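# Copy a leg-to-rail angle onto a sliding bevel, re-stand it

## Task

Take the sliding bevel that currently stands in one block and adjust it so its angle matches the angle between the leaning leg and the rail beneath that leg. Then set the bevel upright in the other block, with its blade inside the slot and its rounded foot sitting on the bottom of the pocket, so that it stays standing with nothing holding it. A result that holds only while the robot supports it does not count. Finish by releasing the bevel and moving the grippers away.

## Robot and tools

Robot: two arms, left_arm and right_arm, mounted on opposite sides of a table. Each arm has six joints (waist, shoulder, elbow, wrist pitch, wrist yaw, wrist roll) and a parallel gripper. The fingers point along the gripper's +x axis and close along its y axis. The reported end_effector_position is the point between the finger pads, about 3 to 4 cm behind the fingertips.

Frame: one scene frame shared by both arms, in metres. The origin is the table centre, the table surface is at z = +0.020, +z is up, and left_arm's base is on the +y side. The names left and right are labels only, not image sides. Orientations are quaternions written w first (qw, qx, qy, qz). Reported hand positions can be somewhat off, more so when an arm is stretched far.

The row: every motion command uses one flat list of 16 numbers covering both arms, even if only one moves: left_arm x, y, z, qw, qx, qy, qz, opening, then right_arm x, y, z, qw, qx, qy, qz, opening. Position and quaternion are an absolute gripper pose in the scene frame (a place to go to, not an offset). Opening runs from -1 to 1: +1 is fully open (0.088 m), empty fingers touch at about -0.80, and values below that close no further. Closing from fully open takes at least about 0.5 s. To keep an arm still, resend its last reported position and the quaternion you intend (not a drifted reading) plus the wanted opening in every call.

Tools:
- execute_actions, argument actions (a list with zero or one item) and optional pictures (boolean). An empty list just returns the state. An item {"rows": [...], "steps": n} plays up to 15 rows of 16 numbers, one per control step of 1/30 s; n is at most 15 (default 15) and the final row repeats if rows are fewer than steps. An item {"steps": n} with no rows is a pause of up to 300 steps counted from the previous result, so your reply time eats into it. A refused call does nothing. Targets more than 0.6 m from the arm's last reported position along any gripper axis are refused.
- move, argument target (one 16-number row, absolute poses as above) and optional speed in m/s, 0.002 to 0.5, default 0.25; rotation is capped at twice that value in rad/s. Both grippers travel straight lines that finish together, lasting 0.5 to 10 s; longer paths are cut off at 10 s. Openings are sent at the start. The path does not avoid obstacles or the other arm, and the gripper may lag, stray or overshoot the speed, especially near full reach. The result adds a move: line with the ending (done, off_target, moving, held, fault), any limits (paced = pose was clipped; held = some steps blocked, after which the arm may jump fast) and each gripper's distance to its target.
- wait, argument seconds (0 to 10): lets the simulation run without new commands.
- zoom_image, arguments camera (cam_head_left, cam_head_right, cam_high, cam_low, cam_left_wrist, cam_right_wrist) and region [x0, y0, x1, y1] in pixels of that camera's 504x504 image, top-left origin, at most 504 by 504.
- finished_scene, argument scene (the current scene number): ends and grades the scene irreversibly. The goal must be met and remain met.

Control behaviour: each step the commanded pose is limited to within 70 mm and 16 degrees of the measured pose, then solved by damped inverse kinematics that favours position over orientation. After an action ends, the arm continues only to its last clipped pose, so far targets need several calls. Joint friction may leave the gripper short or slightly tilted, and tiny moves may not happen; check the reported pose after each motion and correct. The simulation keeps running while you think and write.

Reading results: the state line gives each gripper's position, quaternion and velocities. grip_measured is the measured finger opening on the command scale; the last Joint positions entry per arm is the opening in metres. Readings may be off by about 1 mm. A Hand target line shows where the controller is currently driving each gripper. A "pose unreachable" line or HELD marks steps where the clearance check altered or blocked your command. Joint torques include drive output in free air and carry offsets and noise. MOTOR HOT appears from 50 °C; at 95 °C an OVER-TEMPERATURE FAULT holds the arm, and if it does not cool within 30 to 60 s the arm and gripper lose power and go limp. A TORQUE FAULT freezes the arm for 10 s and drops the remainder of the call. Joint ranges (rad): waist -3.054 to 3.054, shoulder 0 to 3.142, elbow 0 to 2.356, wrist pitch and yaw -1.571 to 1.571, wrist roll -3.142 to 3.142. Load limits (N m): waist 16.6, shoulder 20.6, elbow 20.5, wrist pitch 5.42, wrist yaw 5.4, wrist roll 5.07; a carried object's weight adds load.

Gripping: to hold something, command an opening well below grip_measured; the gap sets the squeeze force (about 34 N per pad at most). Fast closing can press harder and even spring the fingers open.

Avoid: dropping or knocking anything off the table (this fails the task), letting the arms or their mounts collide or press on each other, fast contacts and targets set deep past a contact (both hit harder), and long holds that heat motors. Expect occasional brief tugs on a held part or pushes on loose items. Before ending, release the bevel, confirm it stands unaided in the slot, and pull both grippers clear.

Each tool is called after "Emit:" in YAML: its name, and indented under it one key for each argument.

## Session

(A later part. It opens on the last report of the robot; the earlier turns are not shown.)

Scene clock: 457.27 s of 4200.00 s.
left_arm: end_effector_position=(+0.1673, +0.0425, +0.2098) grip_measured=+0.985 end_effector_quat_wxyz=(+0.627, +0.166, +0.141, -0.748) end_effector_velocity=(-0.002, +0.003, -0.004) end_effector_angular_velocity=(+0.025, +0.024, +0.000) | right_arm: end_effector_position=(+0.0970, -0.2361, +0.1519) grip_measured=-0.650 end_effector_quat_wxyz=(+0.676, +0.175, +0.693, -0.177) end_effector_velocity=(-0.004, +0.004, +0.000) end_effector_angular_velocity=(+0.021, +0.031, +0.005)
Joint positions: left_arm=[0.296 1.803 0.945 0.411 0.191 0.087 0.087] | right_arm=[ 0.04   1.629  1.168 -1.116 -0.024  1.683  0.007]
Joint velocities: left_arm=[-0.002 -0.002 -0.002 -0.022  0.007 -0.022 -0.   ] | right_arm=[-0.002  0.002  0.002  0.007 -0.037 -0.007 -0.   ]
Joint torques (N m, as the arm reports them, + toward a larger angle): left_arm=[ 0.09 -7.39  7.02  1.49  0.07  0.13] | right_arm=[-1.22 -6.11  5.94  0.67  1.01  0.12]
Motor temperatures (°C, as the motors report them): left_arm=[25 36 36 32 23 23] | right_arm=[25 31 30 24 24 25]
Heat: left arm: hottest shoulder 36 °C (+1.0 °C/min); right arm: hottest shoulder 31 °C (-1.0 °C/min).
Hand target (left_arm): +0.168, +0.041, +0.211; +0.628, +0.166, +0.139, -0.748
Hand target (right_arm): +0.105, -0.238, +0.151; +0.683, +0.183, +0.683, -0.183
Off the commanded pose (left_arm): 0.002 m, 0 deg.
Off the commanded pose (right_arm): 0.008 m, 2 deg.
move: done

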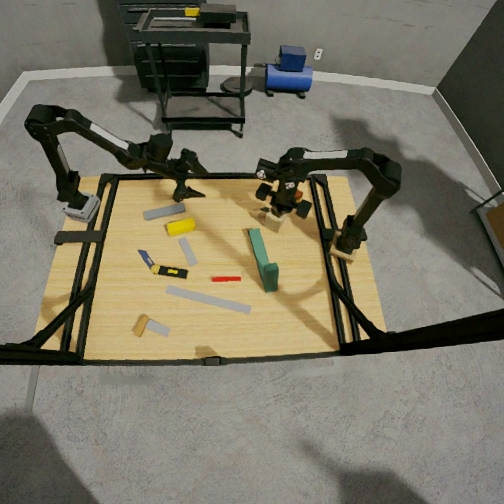

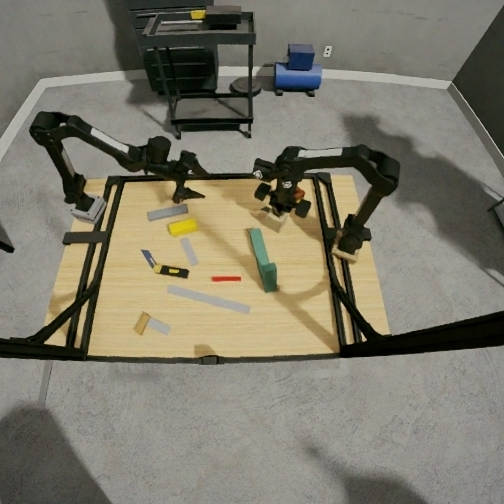

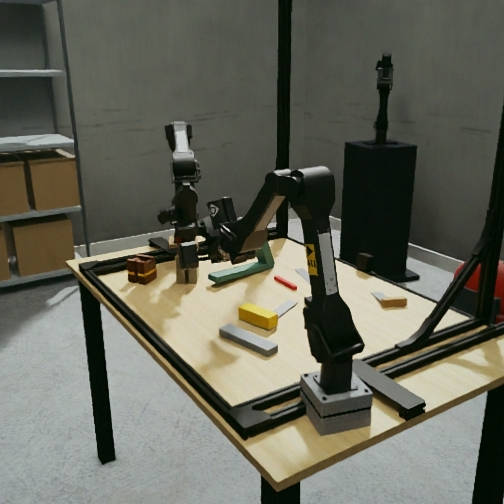

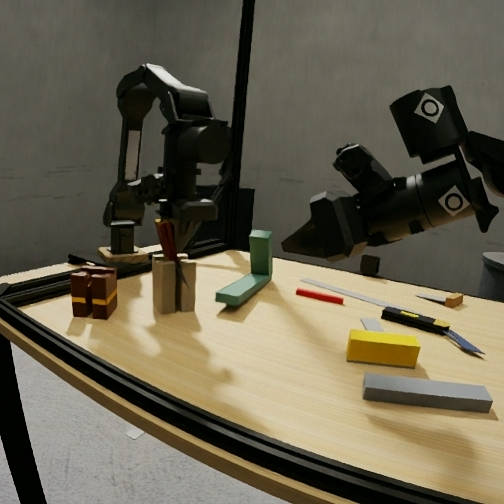

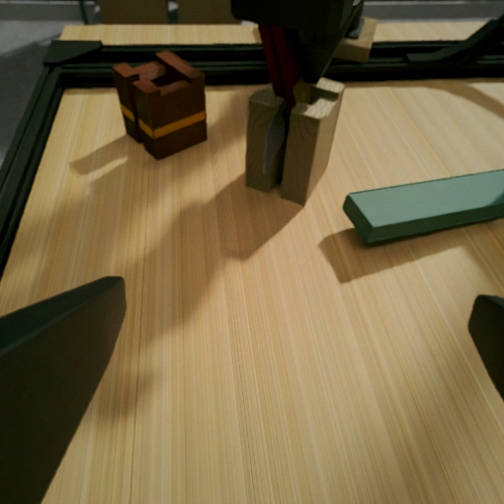

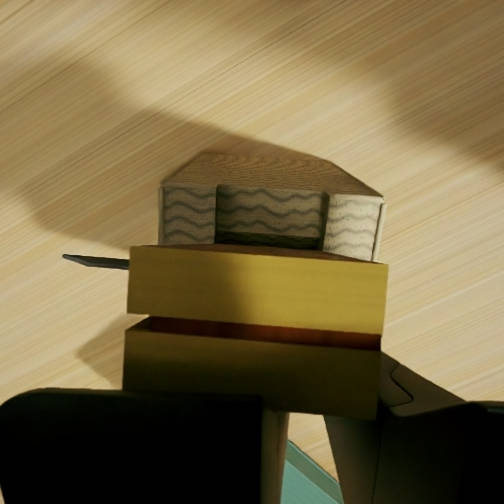

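Emit:
move:
  target: [0.168,0.041,0.211,0.628,0.166,0.139,-0.748,1.0, 0.082,-0.228,0.155,0.683,0.183,0.683,-0.183,-0.65]
  speed: 0.03

Scene clock: 466.63 s of 4200.00 s.
left_arm: end_effector_position=(+0.1673, +0.0424, +0.2097) grip_measured=+0.985 end_effector_quat_wxyz=(+0.627, +0.166, +0.141, -0.748) end_effector_velocity=(+0.002, +0.001, -0.001) end_effector_angular_velocity=(+0.011, +0.017, +0.018) | right_arm: end_effector_position=(+0.0818, -0.2303, +0.1529) grip_measured=-0.650 end_effector_quat_wxyz=(+0.682, +0.181, +0.684, -0.184) end_effector_velocity=(+0.001, -0.001, -0.000) end_effector_angular_velocity=(-0.009, -0.005, +0.020)
Joint positions: left_arm=[0.296 1.804 0.945 0.411 0.191 0.088 0.087] | right_arm=[ 0.109  1.629  1.172 -1.119 -0.003  1.772  0.007]
Joint velocities: left_arm=[ 0.002 -0.002 -0.002 -0.007 -0.007 -0.022 -0.   ] | right_arm=[-0.002  0.002  0.002 -0.007  0.007 -0.022 -0.   ]
Joint torques (N m, as the arm reports them, + toward a larger angle): left_arm=[ 0.09 -7.43  7.02  1.49  0.06  0.13] | right_arm=[ 0.29 -6.16  7.36 -0.09  0.19  0.1 ]
Motor temperatures (°C, as the motors report them): left_arm=[25 37 36 32 23 23] | right_arm=[25 31 30 24 24 25]
Heat: left arm: hottest shoulder 37 °C (+1.0 °C/min); right arm: hottest shoulder 31 °C (+0.0 °C/min).
Hand target (left_arm): +0.168, +0.041, +0.211; +0.628, +0.166, +0.139, -0.748
Hand target (right_arm): +0.082, -0.228, +0.155; +0.683, +0.183, +0.683, -0.183
Off the commanded pose (left_arm): 0.002 m, 0 deg.
Off the commanded pose (right_arm): 0.003 m, 0 deg.
After step 90, 5.50 s passed at rest.
move: done

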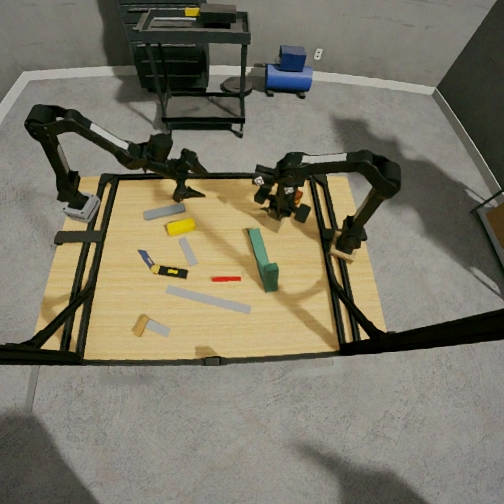

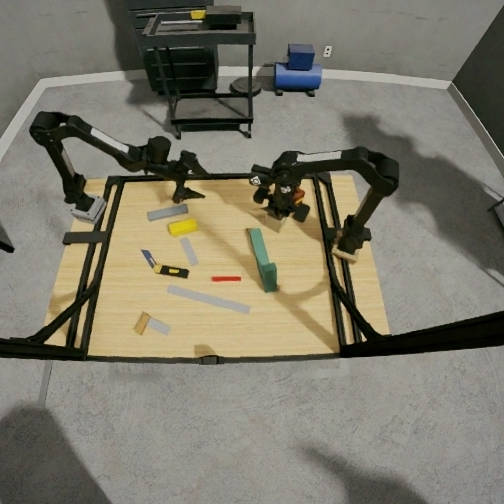

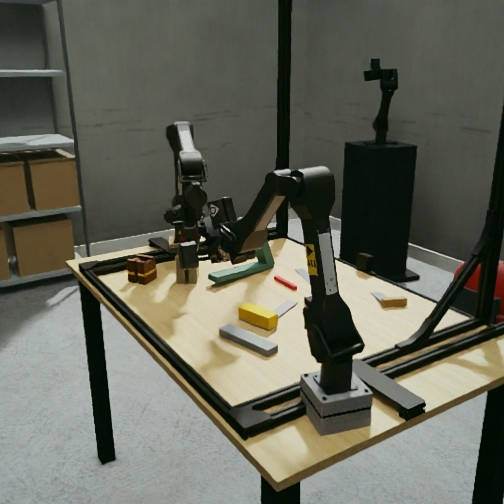

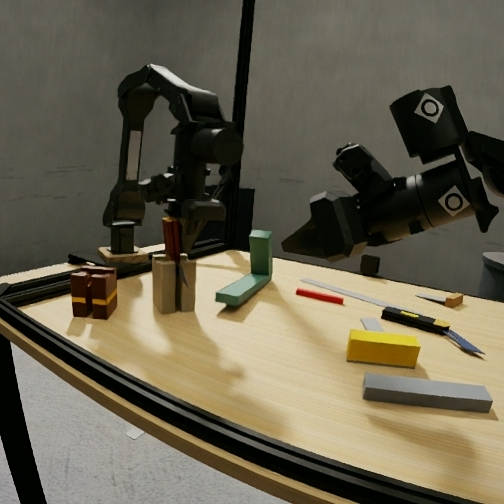

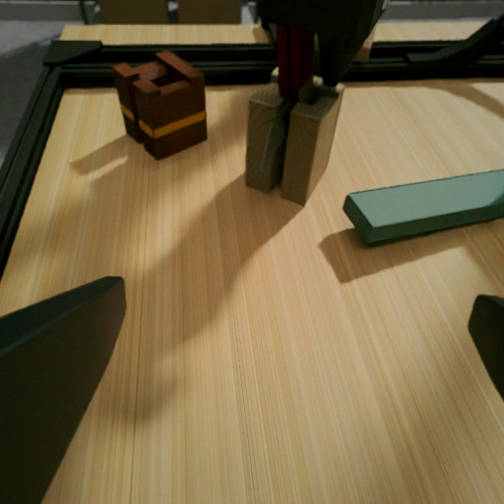

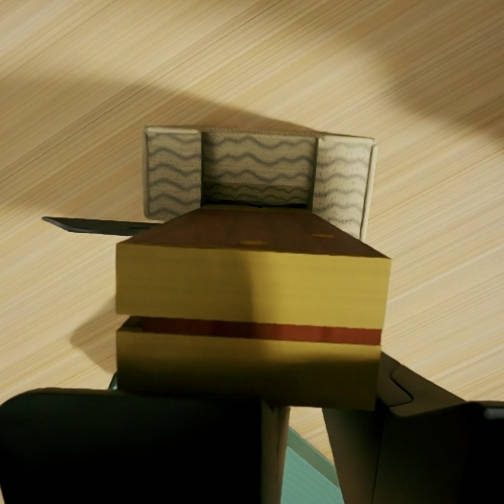

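Emit:
move:
  target: [0.168,0.041,0.211,0.628,0.166,0.139,-0.748,1.0, 0.07,-0.224,0.235,0.683,0.183,0.683,-0.183,-0.65]
  speed: 0.08

Emit:
move:
  target: [0.168,0.041,0.211,0.628,0.166,0.139,-0.748,1.0, 0.09,-0.28,0.26,0.687,-0.304,0.527,0.397,1.0]
  speed: 0.3

Scene clock: 475.87 s of 4200.00 s.
left_arm: end_effector_position=(+0.1673, +0.0424, +0.2098) grip_measured=+0.985 end_effector_quat_wxyz=(+0.627, +0.166, +0.141, -0.748) end_effector_velocity=(+0.004, +0.001, -0.002) end_effector_angular_velocity=(+0.011, +0.010, +0.032) | right_arm: end_effector_position=(+0.0702, -0.2252, +0.2309) grip_measured=-0.650 end_effector_quat_wxyz=(+0.682, +0.179, +0.684, -0.187) end_effector_velocity=(-0.005, +0.001, +0.002) end_effector_angular_velocity=(+0.012, +0.034, -0.010)
Joint positions: left_arm=[0.296 1.804 0.946 0.41  0.191 0.088 0.087] | right_arm=[ 0.154  1.622  1.476 -1.437 -0.003  1.818  0.007]
Joint velocities: left_arm=[ 0.002 -0.002 -0.002 -0.007 -0.022 -0.022 -0.   ] | right_arm=[-0.002 -0.002  0.007 -0.007 -0.037  0.007 -0.   ]
Joint torques (N m, as the arm reports them, + toward a larger angle): left_arm=[ 0.09 -7.48  6.97  1.48  0.06  0.12] | right_arm=[ 0.35 -6.89  7.58 -0.07  0.15  0.13]
Motor temperatures (°C, as the motors report them): left_arm=[25 37 36 32 23 23] | right_arm=[25 31 30 24 24 25]
Heat: left arm: hottest shoulder 37 °C (+1.0 °C/min); right arm: hottest shoulder 31 °C (+0.0 °C/min).
Hand target (left_arm): +0.168, +0.041, +0.211; +0.628, +0.166, +0.139, -0.748
Hand target (right_arm): +0.070, -0.224, +0.235; +0.683, +0.183, +0.683, -0.183
Off the commanded pose (left_arm): 0.002 m, 0 deg.
Off the commanded pose (right_arm): 0.004 m, 1 deg.
After step 90, 4.77 s passed at rest.
move: done

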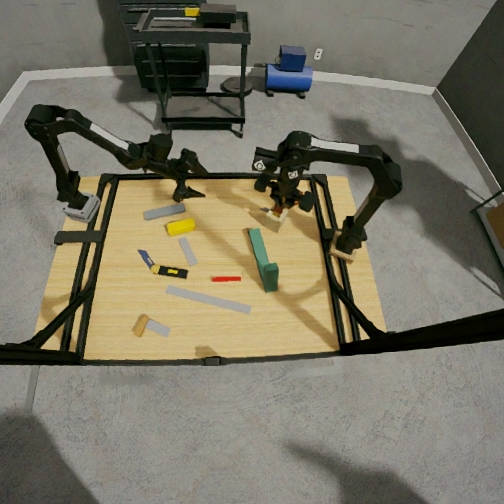

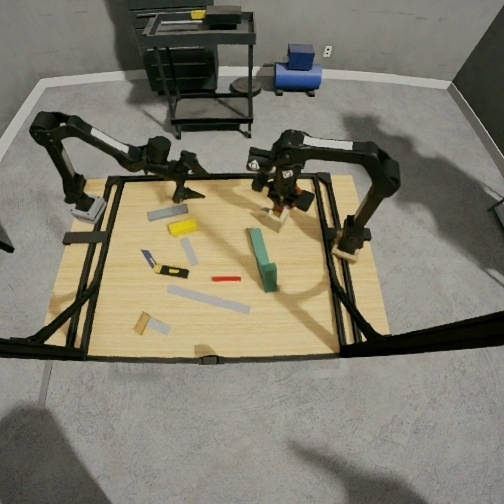

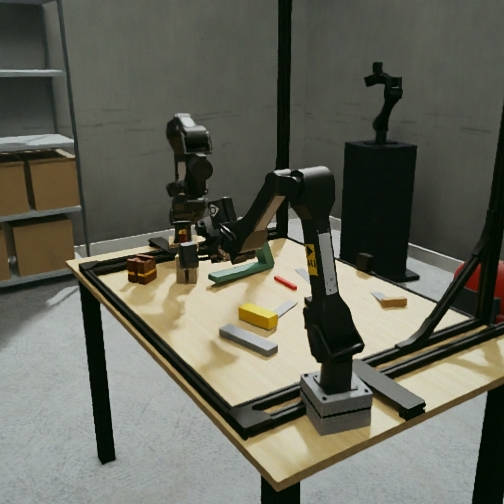

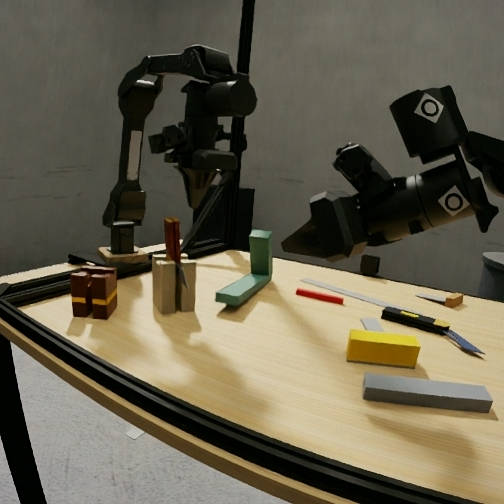

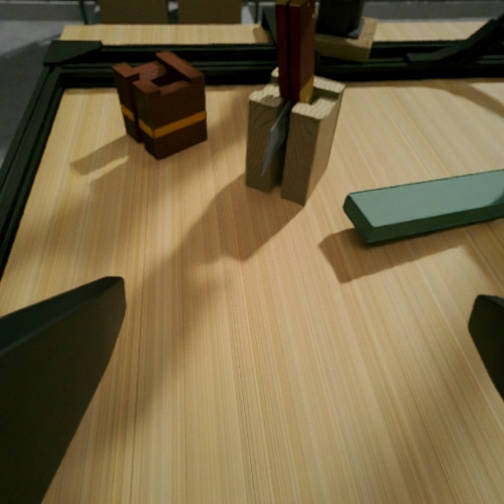

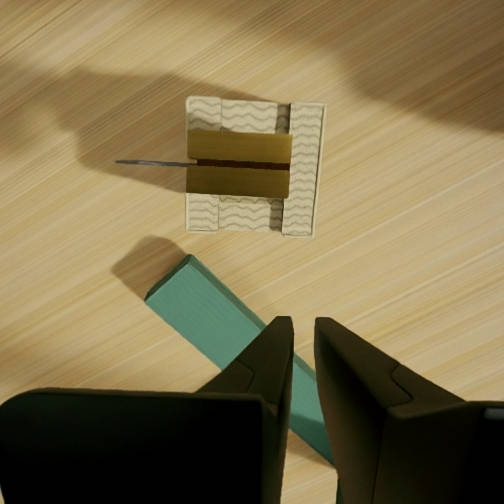

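Scene clock: 479.03 s of 4200.00 s.
left_arm: end_effector_position=(+0.1673, +0.0424, +0.2096) grip_measured=+0.985 end_effector_quat_wxyz=(+0.627, +0.166, +0.141, -0.748) end_effector_velocity=(-0.000, +0.000, +0.003) end_effector_angular_velocity=(+0.001, +0.016, +0.014) | right_arm: end_effector_position=(+0.0909, -0.2781, +0.2617) grip_measured=+1.000 end_effector_quat_wxyz=(+0.687, -0.305, +0.528, +0.395) end_effector_velocity=(-0.002, -0.006, -0.002) end_effector_angular_velocity=(-0.018, +0.013, +0.002)
Joint positions: left_arm=[0.296 1.804 0.946 0.41  0.191 0.088 0.087] | right_arm=[ 0.033  1.258  1.257 -1.313  0.035  0.124  0.088]
Joint velocities: left_arm=[-0.002 -0.007  0.002 -0.007 -0.007 -0.022  0.   ] | right_arm=[-0.007 -0.007 -0.007 -0.022 -0.007 -0.007  0.   ]
Joint torques (N m, as the arm reports them, + toward a larger angle): left_arm=[ 0.07 -7.49  6.95  1.5   0.06  0.12] | right_arm=[-0.22 -5.14  5.3   0.73 -0.12 -0.11]
Motor temperatures (°C, as the motors report them): left_arm=[25 37 35 32 23 23] | right_arm=[25 31 30 24 24 25]
Heat: left arm: hottest shoulder 37 °C (+1.0 °C/min); right arm: hottest shoulder 31 °C (+0.0 °C/min).
Hand target (left_arm): +0.168, +0.041, +0.211; +0.628, +0.166, +0.139, -0.748
Hand target (right_arm): +0.091, -0.280, +0.261; +0.687, -0.304, +0.527, +0.396
Off the commanded pose (left_arm): 0.002 m, 0 deg.
Off the commanded pose (right_arm): 0.003 m, 0 deg.
move: done

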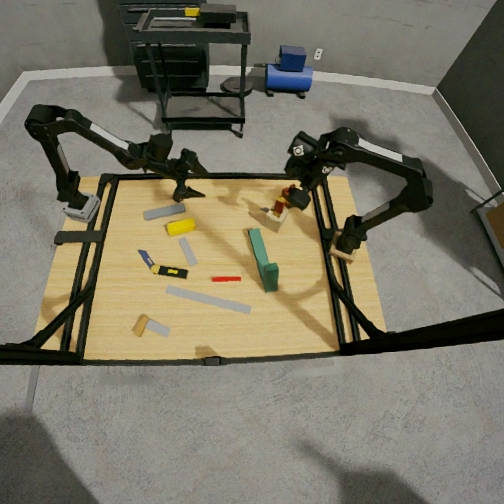

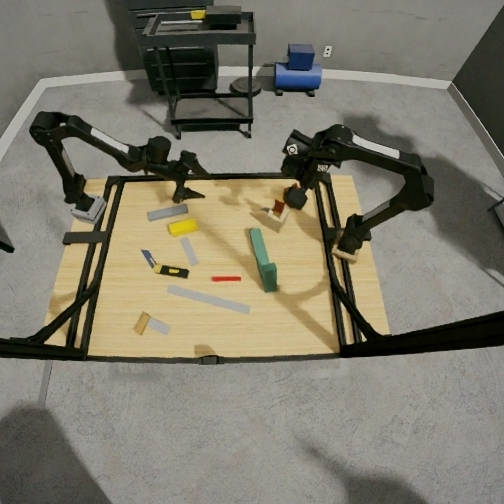

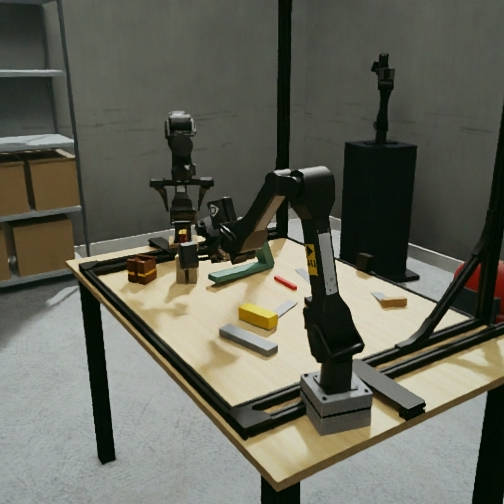

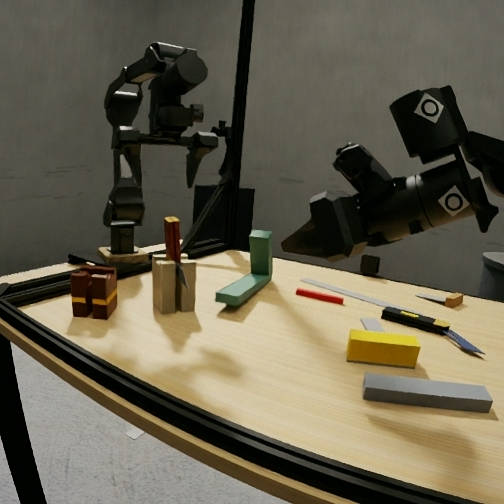

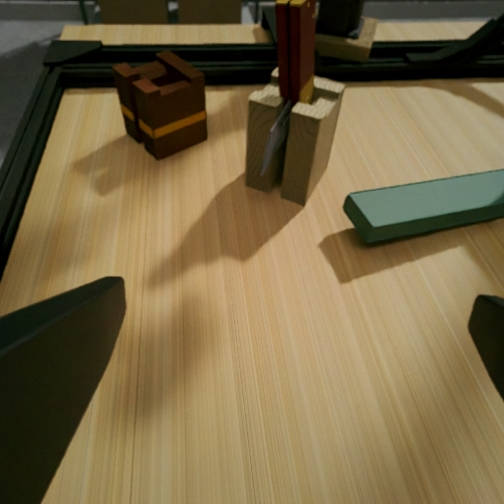

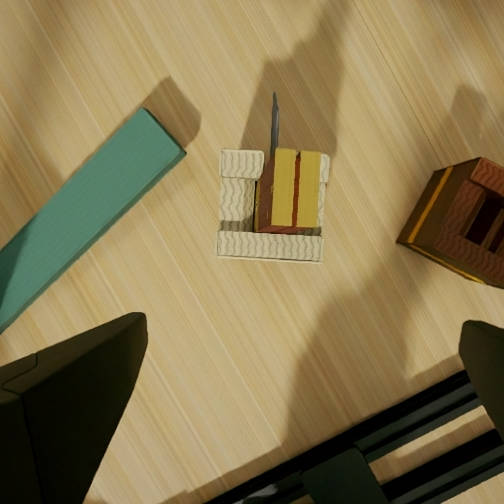

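Emit:
move:
  target: [0.168,0.041,0.211,0.628,0.166,0.139,-0.748,1.0, 0.1045,-0.2375,0.22,0.6184,-0.3428,0.6184,0.3428,1.0]
  speed: 0.2

Emit:
move:
  target: [0.168,0.041,0.211,0.628,0.166,0.139,-0.748,1.0, 0.1045,-0.2385,0.146,0.6184,-0.3428,0.6184,0.3428,1.0]
  speed: 0.08

Scene clock: 554.83 s of 4200.00 s.
left_arm: end_effector_position=(+0.1675, +0.0424, +0.2096) grip_measured=+0.985 end_effector_quat_wxyz=(+0.627, +0.166, +0.141, -0.748) end_effector_velocity=(+0.004, -0.001, +0.001) end_effector_angular_velocity=(-0.003, +0.003, +0.040) | right_arm: end_effector_position=(+0.1026, -0.2398, +0.2192) grip_measured=+1.000 end_effector_quat_wxyz=(+0.619, -0.346, +0.615, +0.346) end_effector_velocity=(-0.001, -0.000, +0.007) end_effector_angular_velocity=(+0.010, +0.004, +0.020)
Joint positions: left_arm=[0.297 1.804 0.946 0.41  0.191 0.088 0.087] | right_arm=[ 0.031  1.594  1.401 -1.373  0.003  0.149  0.088]
Joint velocities: left_arm=[-0.002 -0.002 -0.002  0.007 -0.037 -0.022  0.   ] | right_arm=[-0.002 -0.007  0.022 -0.022 -0.007 -0.022  0.   ]
Joint torques (N m, as the arm reports them, + toward a larger angle): left_arm=[ 0.1  -7.52  6.93  1.51  0.06  0.12] | right_arm=[-0.3  -4.88  7.76  0.02 -0.1   0.12]
Motor temperatures (°C, as the motors report them): left_arm=[25 38 36 33 23 23] | right_arm=[25 30 29 25 24 25]
Heat: left arm: hottest shoulder 38 °C (+1.0 °C/min); right arm: hottest shoulder 30 °C (-1.0 °C/min).
Hand target (left_arm): +0.168, +0.041, +0.211; +0.628, +0.166, +0.139, -0.748
Hand target (right_arm): +0.104, -0.238, +0.219; +0.618, -0.343, +0.618, +0.343
Off the commanded pose (left_arm): 0.002 m, 0 deg.
Off the commanded pose (right_arm): 0.003 m, 1 deg.
After step 90, 71.73 s passed at rest.
move: done

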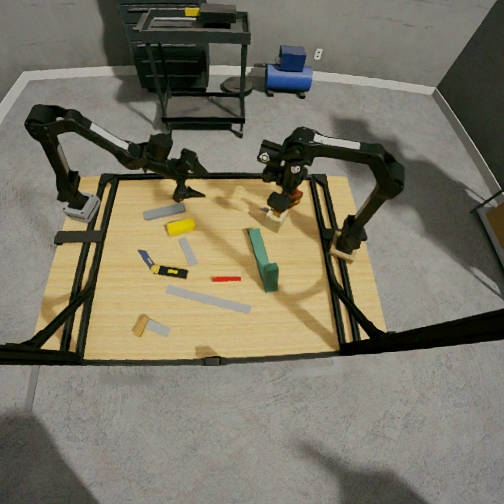

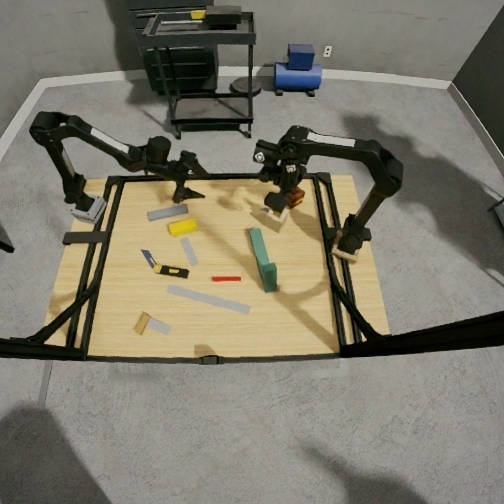

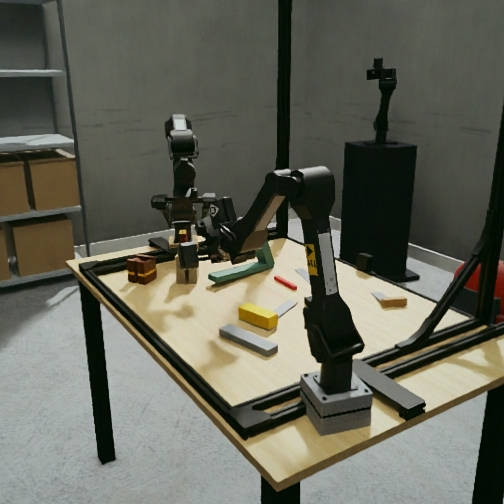

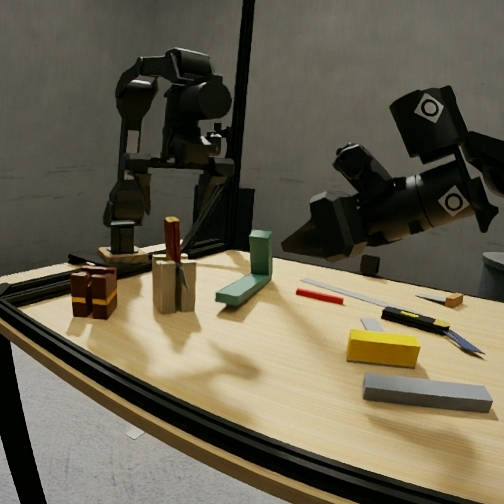

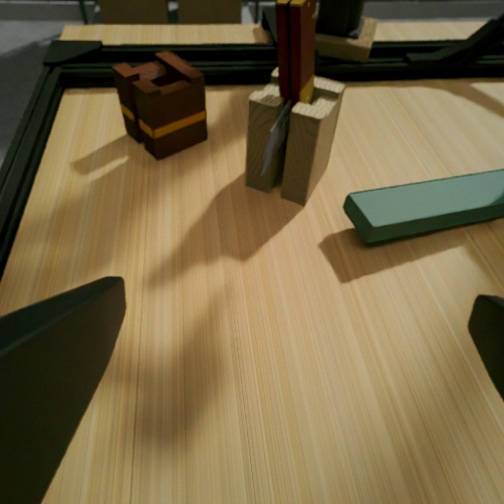

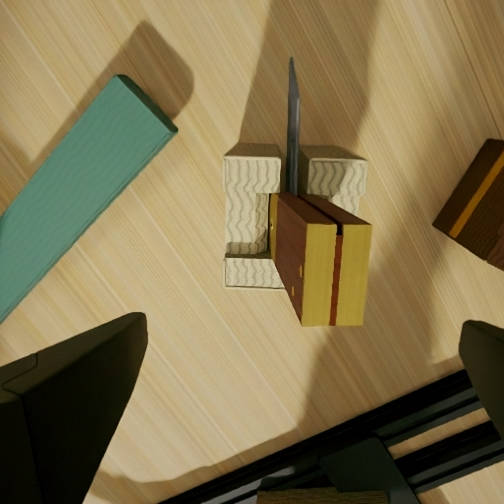

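Scene clock: 556.13 s of 4200.00 s.
left_arm: end_effector_position=(+0.1675, +0.0423, +0.2098) grip_measured=+0.985 end_effector_quat_wxyz=(+0.627, +0.166, +0.141, -0.748) end_effector_velocity=(+0.002, +0.001, -0.002) end_effector_angular_velocity=(+0.007, -0.016, +0.014) | right_arm: end_effector_position=(+0.1046, -0.2366, +0.1514) grip_measured=+1.000 end_effector_quat_wxyz=(+0.623, -0.342, +0.612, +0.348) end_effector_velocity=(-0.000, -0.002, -0.004) end_effector_angular_velocity=(-0.010, -0.004, +0.010)
Joint positions: left_arm=[0.297 1.804 0.946 0.41  0.191 0.088 0.087] | right_arm=[ 0.029  1.62   1.157 -1.09   0.003  0.15   0.088]
Joint velocities: left_arm=[-0.002 -0.002 -0.002 -0.007 -0.022  0.007 -0.   ] | right_arm=[ 0.002  0.002 -0.012  0.007  0.007 -0.007  0.   ]
Joint torques (N m, as the arm reports them, + toward a larger angle): left_arm=[ 0.07 -7.5   6.94  1.51  0.06  0.1 ] | right_arm=[-0.3  -5.15  4.93  0.3  -0.13  0.1 ]
Motor temperatures (°C, as the motors report them): left_arm=[25 38 36 33 23 23] | right_arm=[25 30 29 25 24 25]
Heat: left arm: hottest shoulder 38 °C (+1.0 °C/min); right arm: hottest shoulder 30 °C (-1.0 °C/min).
Hand target (left_arm): +0.168, +0.041, +0.211; +0.628, +0.166, +0.139, -0.748
Hand target (right_arm): +0.104, -0.239, +0.146; +0.619, -0.343, +0.618, +0.343
Off the commanded pose (left_arm): 0.002 m, 0 deg.
Off the commanded pose (right_arm): 0.006 m, 1 deg.
move: done

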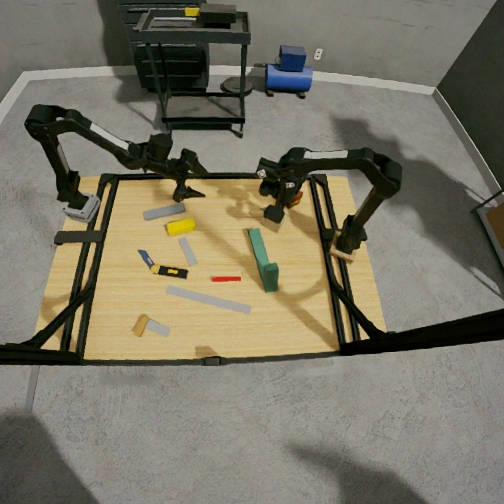

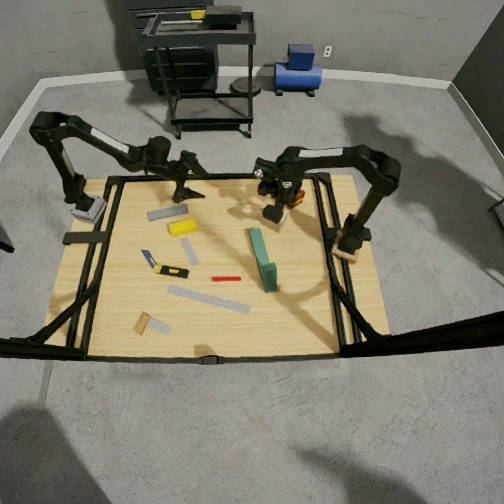

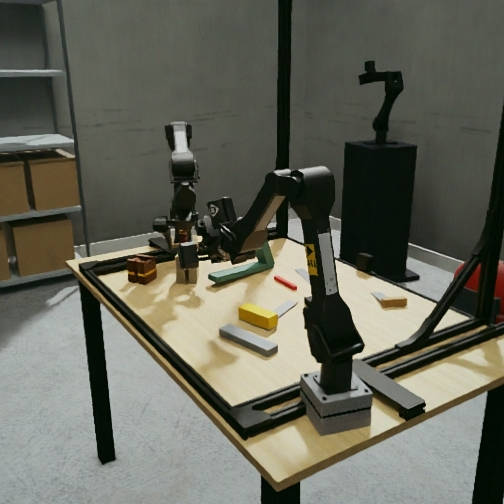

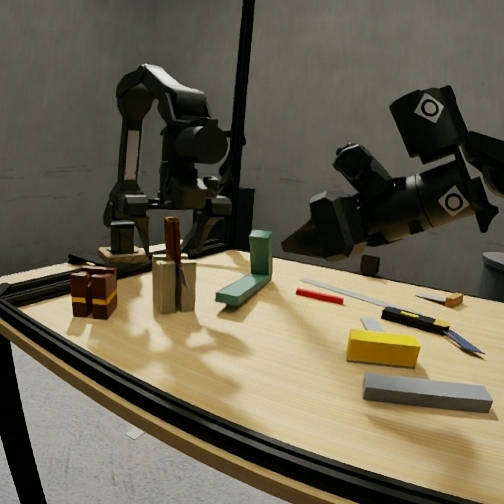

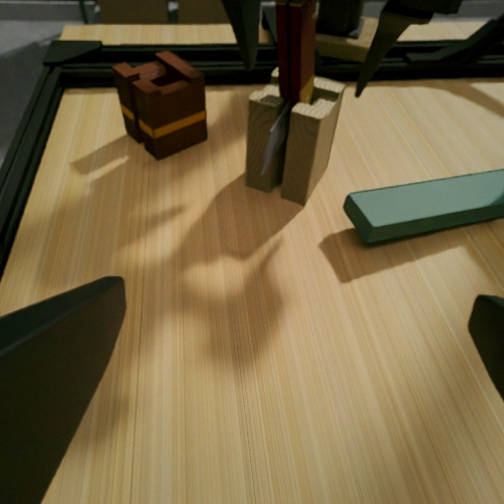

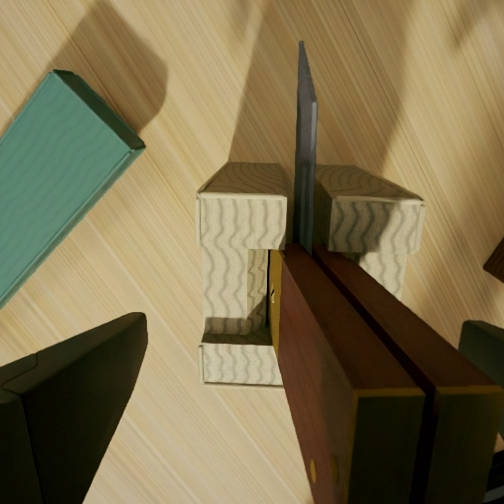

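Emit:
move:
  target: [0.168,0.041,0.211,0.628,0.166,0.139,-0.748,1.0, 0.1045,-0.239,0.142,0.6184,-0.3428,0.6184,0.3428,0.0]
  speed: 0.03

Emit:
move:
  target: [0.168,0.041,0.211,0.628,0.166,0.139,-0.748,1.0, 0.1045,-0.239,0.142,0.6184,-0.3428,0.6184,0.3428,-0.7]
  speed: 0.03

Scene clock: 567.20 s of 4200.00 s.
left_arm: end_effector_position=(+0.1675, +0.0423, +0.2096) grip_measured=+0.985 end_effector_quat_wxyz=(+0.627, +0.166, +0.141, -0.748) end_effector_velocity=(-0.002, +0.003, -0.004) end_effector_angular_velocity=(+0.023, +0.011, -0.006) | right_arm: end_effector_position=(+0.1048, -0.2368, +0.1475) grip_measured=+0.001 end_effector_quat_wxyz=(+0.623, -0.342, +0.612, +0.348) end_effector_velocity=(-0.001, -0.000, -0.001) end_effector_angular_velocity=(+0.005, +0.006, +0.005)
Joint positions: left_arm=[0.297 1.804 0.946 0.41  0.191 0.088 0.087] | right_arm=[ 0.028  1.622  1.143 -1.074  0.003  0.15   0.039]
Joint velocities: left_arm=[-0.002 -0.002 -0.002 -0.022  0.007 -0.007 -0.   ] | right_arm=[-0.002 -0.002 -0.007  0.007 -0.007 -0.007 -0.001]
Joint torques (N m, as the arm reports them, + toward a larger angle): left_arm=[ 0.05 -7.52  6.87  1.51  0.06  0.11] | right_arm=[-0.2  -5.09  4.87  0.34 -0.12  0.06]
Motor temperatures (°C, as the motors report them): left_arm=[25 38 36 33 23 23] | right_arm=[25 30 29 25 24 25]
Heat: left arm: hottest shoulder 38 °C (+1.0 °C/min); right arm: hottest shoulder 30 °C (+0.0 °C/min).
Hand target (left_arm): +0.168, +0.041, +0.211; +0.628, +0.166, +0.139, -0.748
Hand target (right_arm): +0.105, -0.239, +0.142; +0.618, -0.343, +0.618, +0.343
Off the commanded pose (left_arm): 0.002 m, 0 deg.
Off the commanded pose (right_arm): 0.006 m, 1 deg.
After step 90, 7.37 s passed at rest.
move: done

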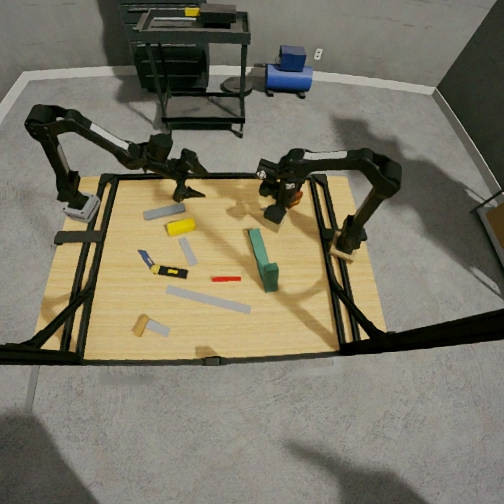

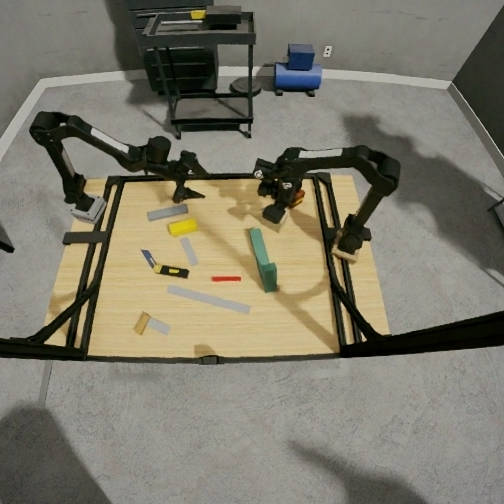

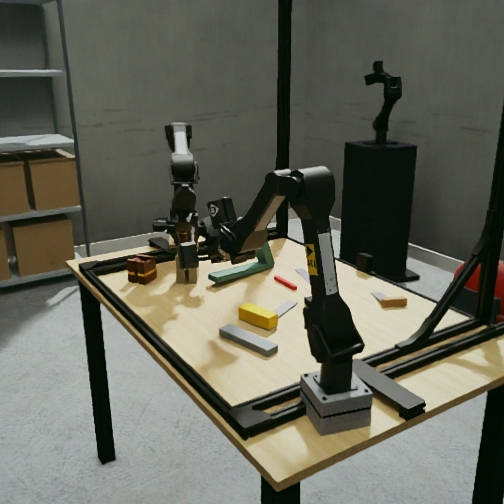

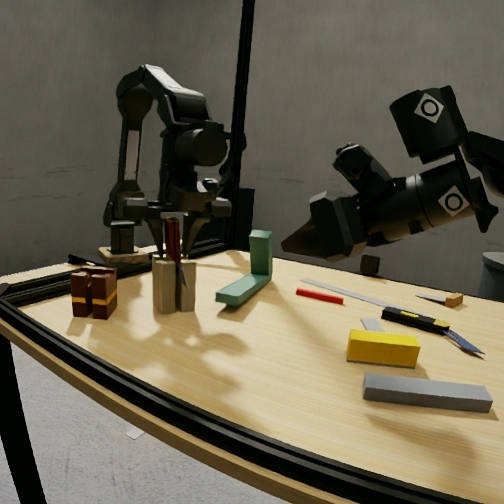

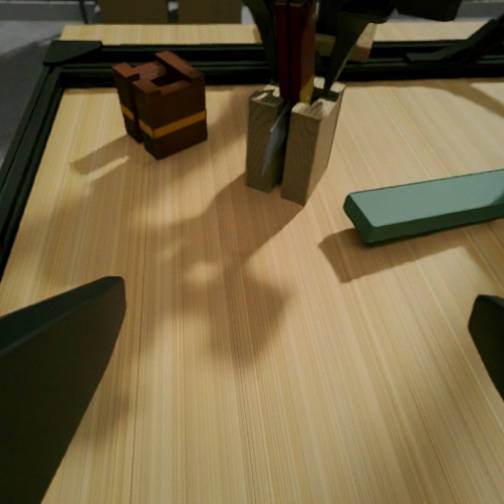

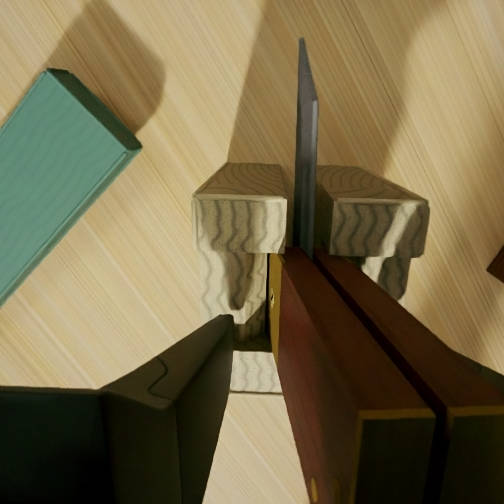

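Scene clock: 567.90 s of 4200.00 s.
left_arm: end_effector_position=(+0.1675, +0.0423, +0.2096) grip_measured=+0.985 end_effector_quat_wxyz=(+0.627, +0.166, +0.141, -0.748) end_effector_velocity=(-0.005, +0.001, -0.003) end_effector_angular_velocity=(+0.016, +0.023, -0.005) | right_arm: end_effector_position=(+0.1048, -0.2369, +0.1473) grip_measured=-0.417 end_effector_quat_wxyz=(+0.623, -0.341, +0.612, +0.347) end_effector_velocity=(-0.001, -0.002, -0.001) end_effector_angular_velocity=(-0.009, +0.011, +0.020)
Joint positions: left_arm=[0.297 1.804 0.946 0.41  0.191 0.088 0.087] | right_arm=[ 0.027  1.623  1.143 -1.074  0.002  0.151  0.019]
Joint velocities: left_arm=[-0.007  0.002 -0.002 -0.007  0.007 -0.022 -0.   ] | right_arm=[-0.002  0.002 -0.002 -0.007 -0.007 -0.022  0.   ]
Joint torques (N m, as the arm reports them, + toward a larger angle): left_arm=[ 0.07 -7.54  6.9   1.51  0.06  0.11] | right_arm=[-0.15 -5.06  4.86  0.4  -0.1   0.04]
Motor temperatures (°C, as the motors report them): left_arm=[25 38 36 33 23 23] | right_arm=[25 30 29 25 24 25]
Heat: left arm: hottest shoulder 38 °C (+1.0 °C/min); right arm: hottest shoulder 30 °C (+0.0 °C/min).
Hand target (left_arm): +0.168, +0.041, +0.211; +0.628, +0.166, +0.139, -0.748
Hand target (right_arm): +0.104, -0.239, +0.142; +0.618, -0.343, +0.619, +0.343
Off the commanded pose (left_arm): 0.002 m, 0 deg.
Off the commanded pose (right_arm): 0.006 m, 1 deg.
move: done

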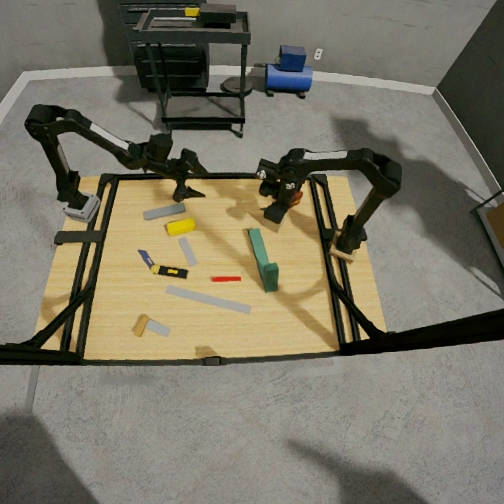

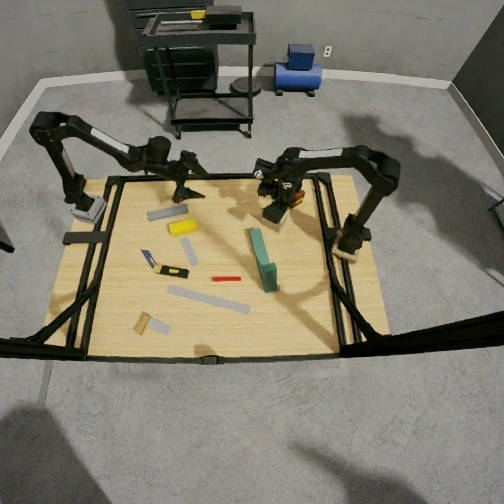

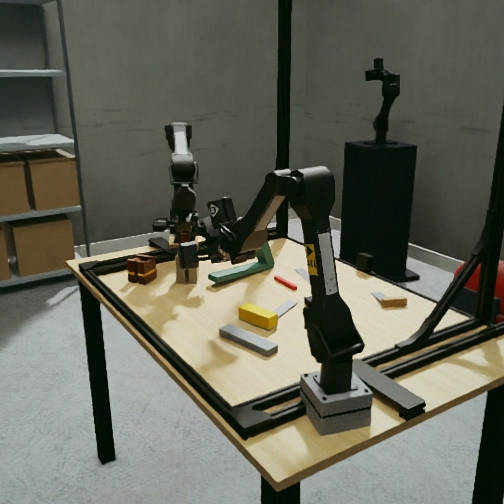

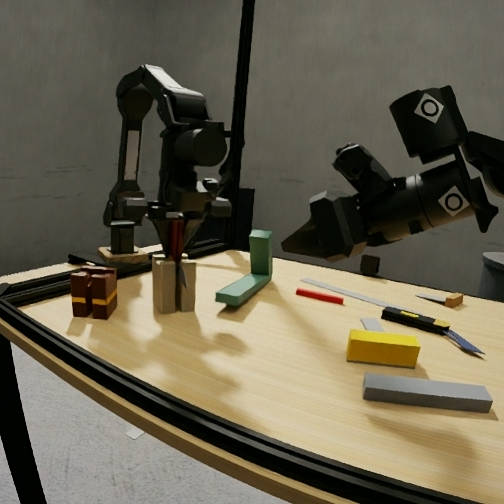

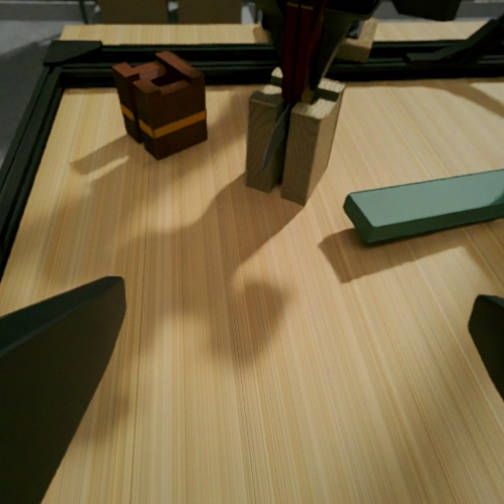

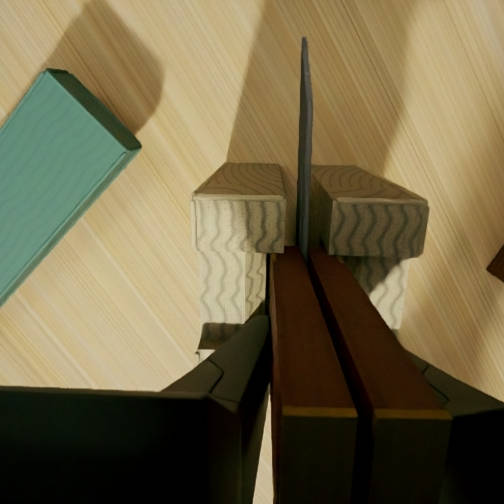

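Emit:
move:
  target: [0.168,0.041,0.211,0.628,0.166,0.139,-0.748,1.0, 0.1045,-0.2385,0.232,0.6184,-0.3428,0.6184,0.3428,-0.7]
  speed: 0.05

Scene clock: 574.17 s of 4200.00 s.
left_arm: end_effector_position=(+0.1675, +0.0422, +0.2098) grip_measured=+0.985 end_effector_quat_wxyz=(+0.627, +0.166, +0.141, -0.748) end_effector_velocity=(+0.002, -0.002, +0.003) end_effector_angular_velocity=(-0.011, -0.003, +0.020) | right_arm: end_effector_position=(+0.1039, -0.2397, +0.2267) grip_measured=-0.417 end_effector_quat_wxyz=(+0.614, -0.348, +0.622, +0.339) end_effector_velocity=(+0.001, -0.001, +0.004) end_effector_angular_velocity=(+0.010, +0.004, -0.015)
Joint positions: left_arm=[0.297 1.804 0.947 0.41  0.191 0.088 0.087] | right_arm=[ 0.027  1.616  1.453 -1.425  0.003  0.152  0.019]
Joint velocities: left_arm=[-0.002 -0.002  0.002  0.007 -0.022 -0.007  0.   ] | right_arm=[-0.007 -0.007  0.007 -0.007 -0.007  0.007  0.   ]
Joint torques (N m, as the arm reports them, + toward a larger angle): left_arm=[ 0.04 -7.58  6.87  1.51  0.06  0.11] | right_arm=[-0.15 -7.32  7.86 -0.06 -0.12  0.02]
Motor temperatures (°C, as the motors report them): left_arm=[25 38 36 33 23 23] | right_arm=[25 30 29 25 24 25]
Heat: left arm: hottest shoulder 38 °C (+1.0 °C/min); right arm: hottest shoulder 30 °C (+0.0 °C/min).
Hand target (left_arm): +0.168, +0.041, +0.211; +0.628, +0.166, +0.139, -0.748
Hand target (right_arm): +0.105, -0.238, +0.232; +0.619, -0.343, +0.618, +0.343
Off the commanded pose (left_arm): 0.002 m, 0 deg.
Off the commanded pose (right_arm): 0.005 m, 1 deg.
move: done

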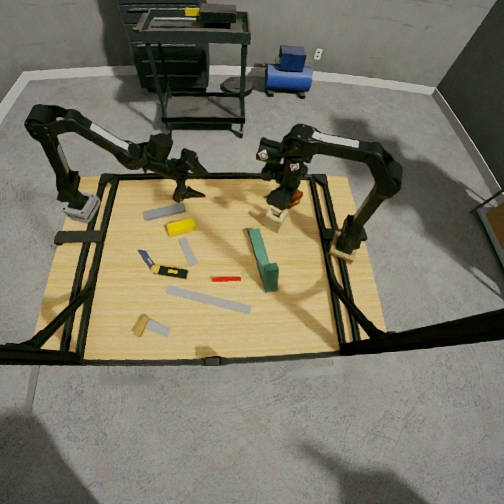

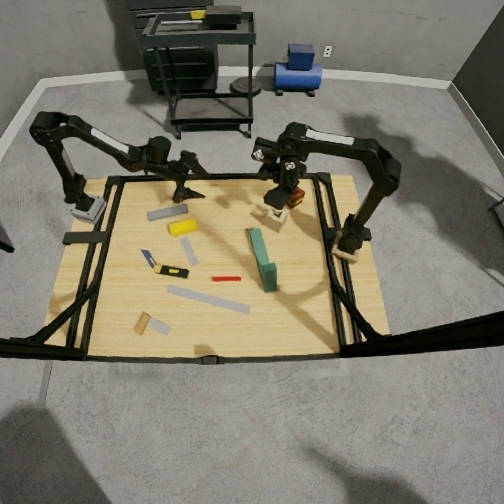

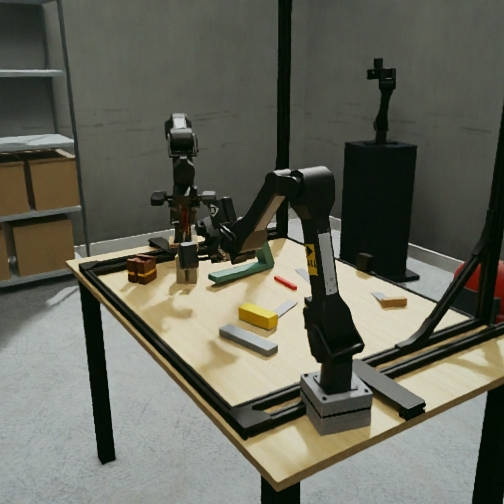

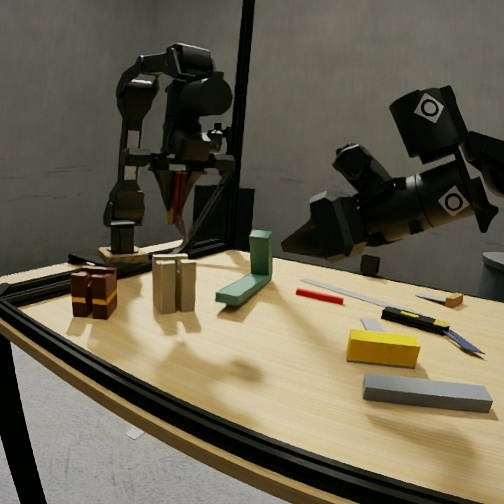

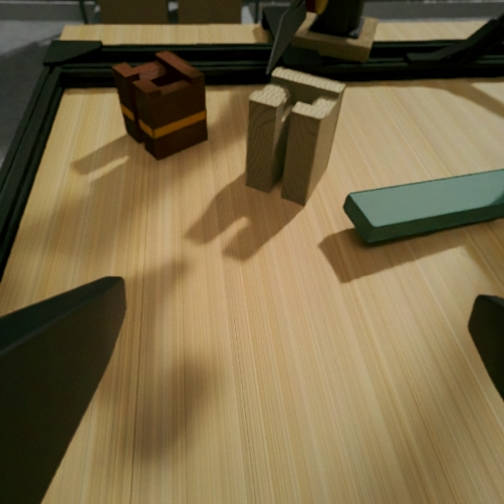

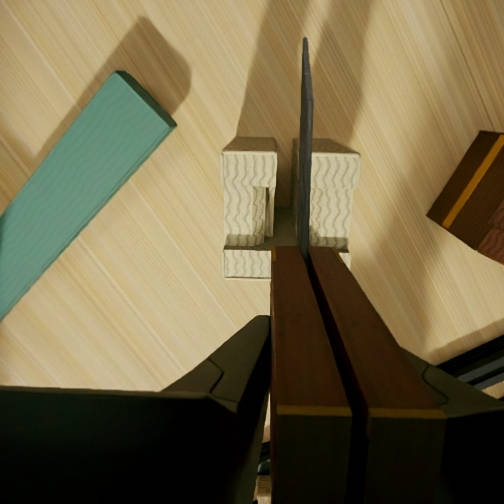

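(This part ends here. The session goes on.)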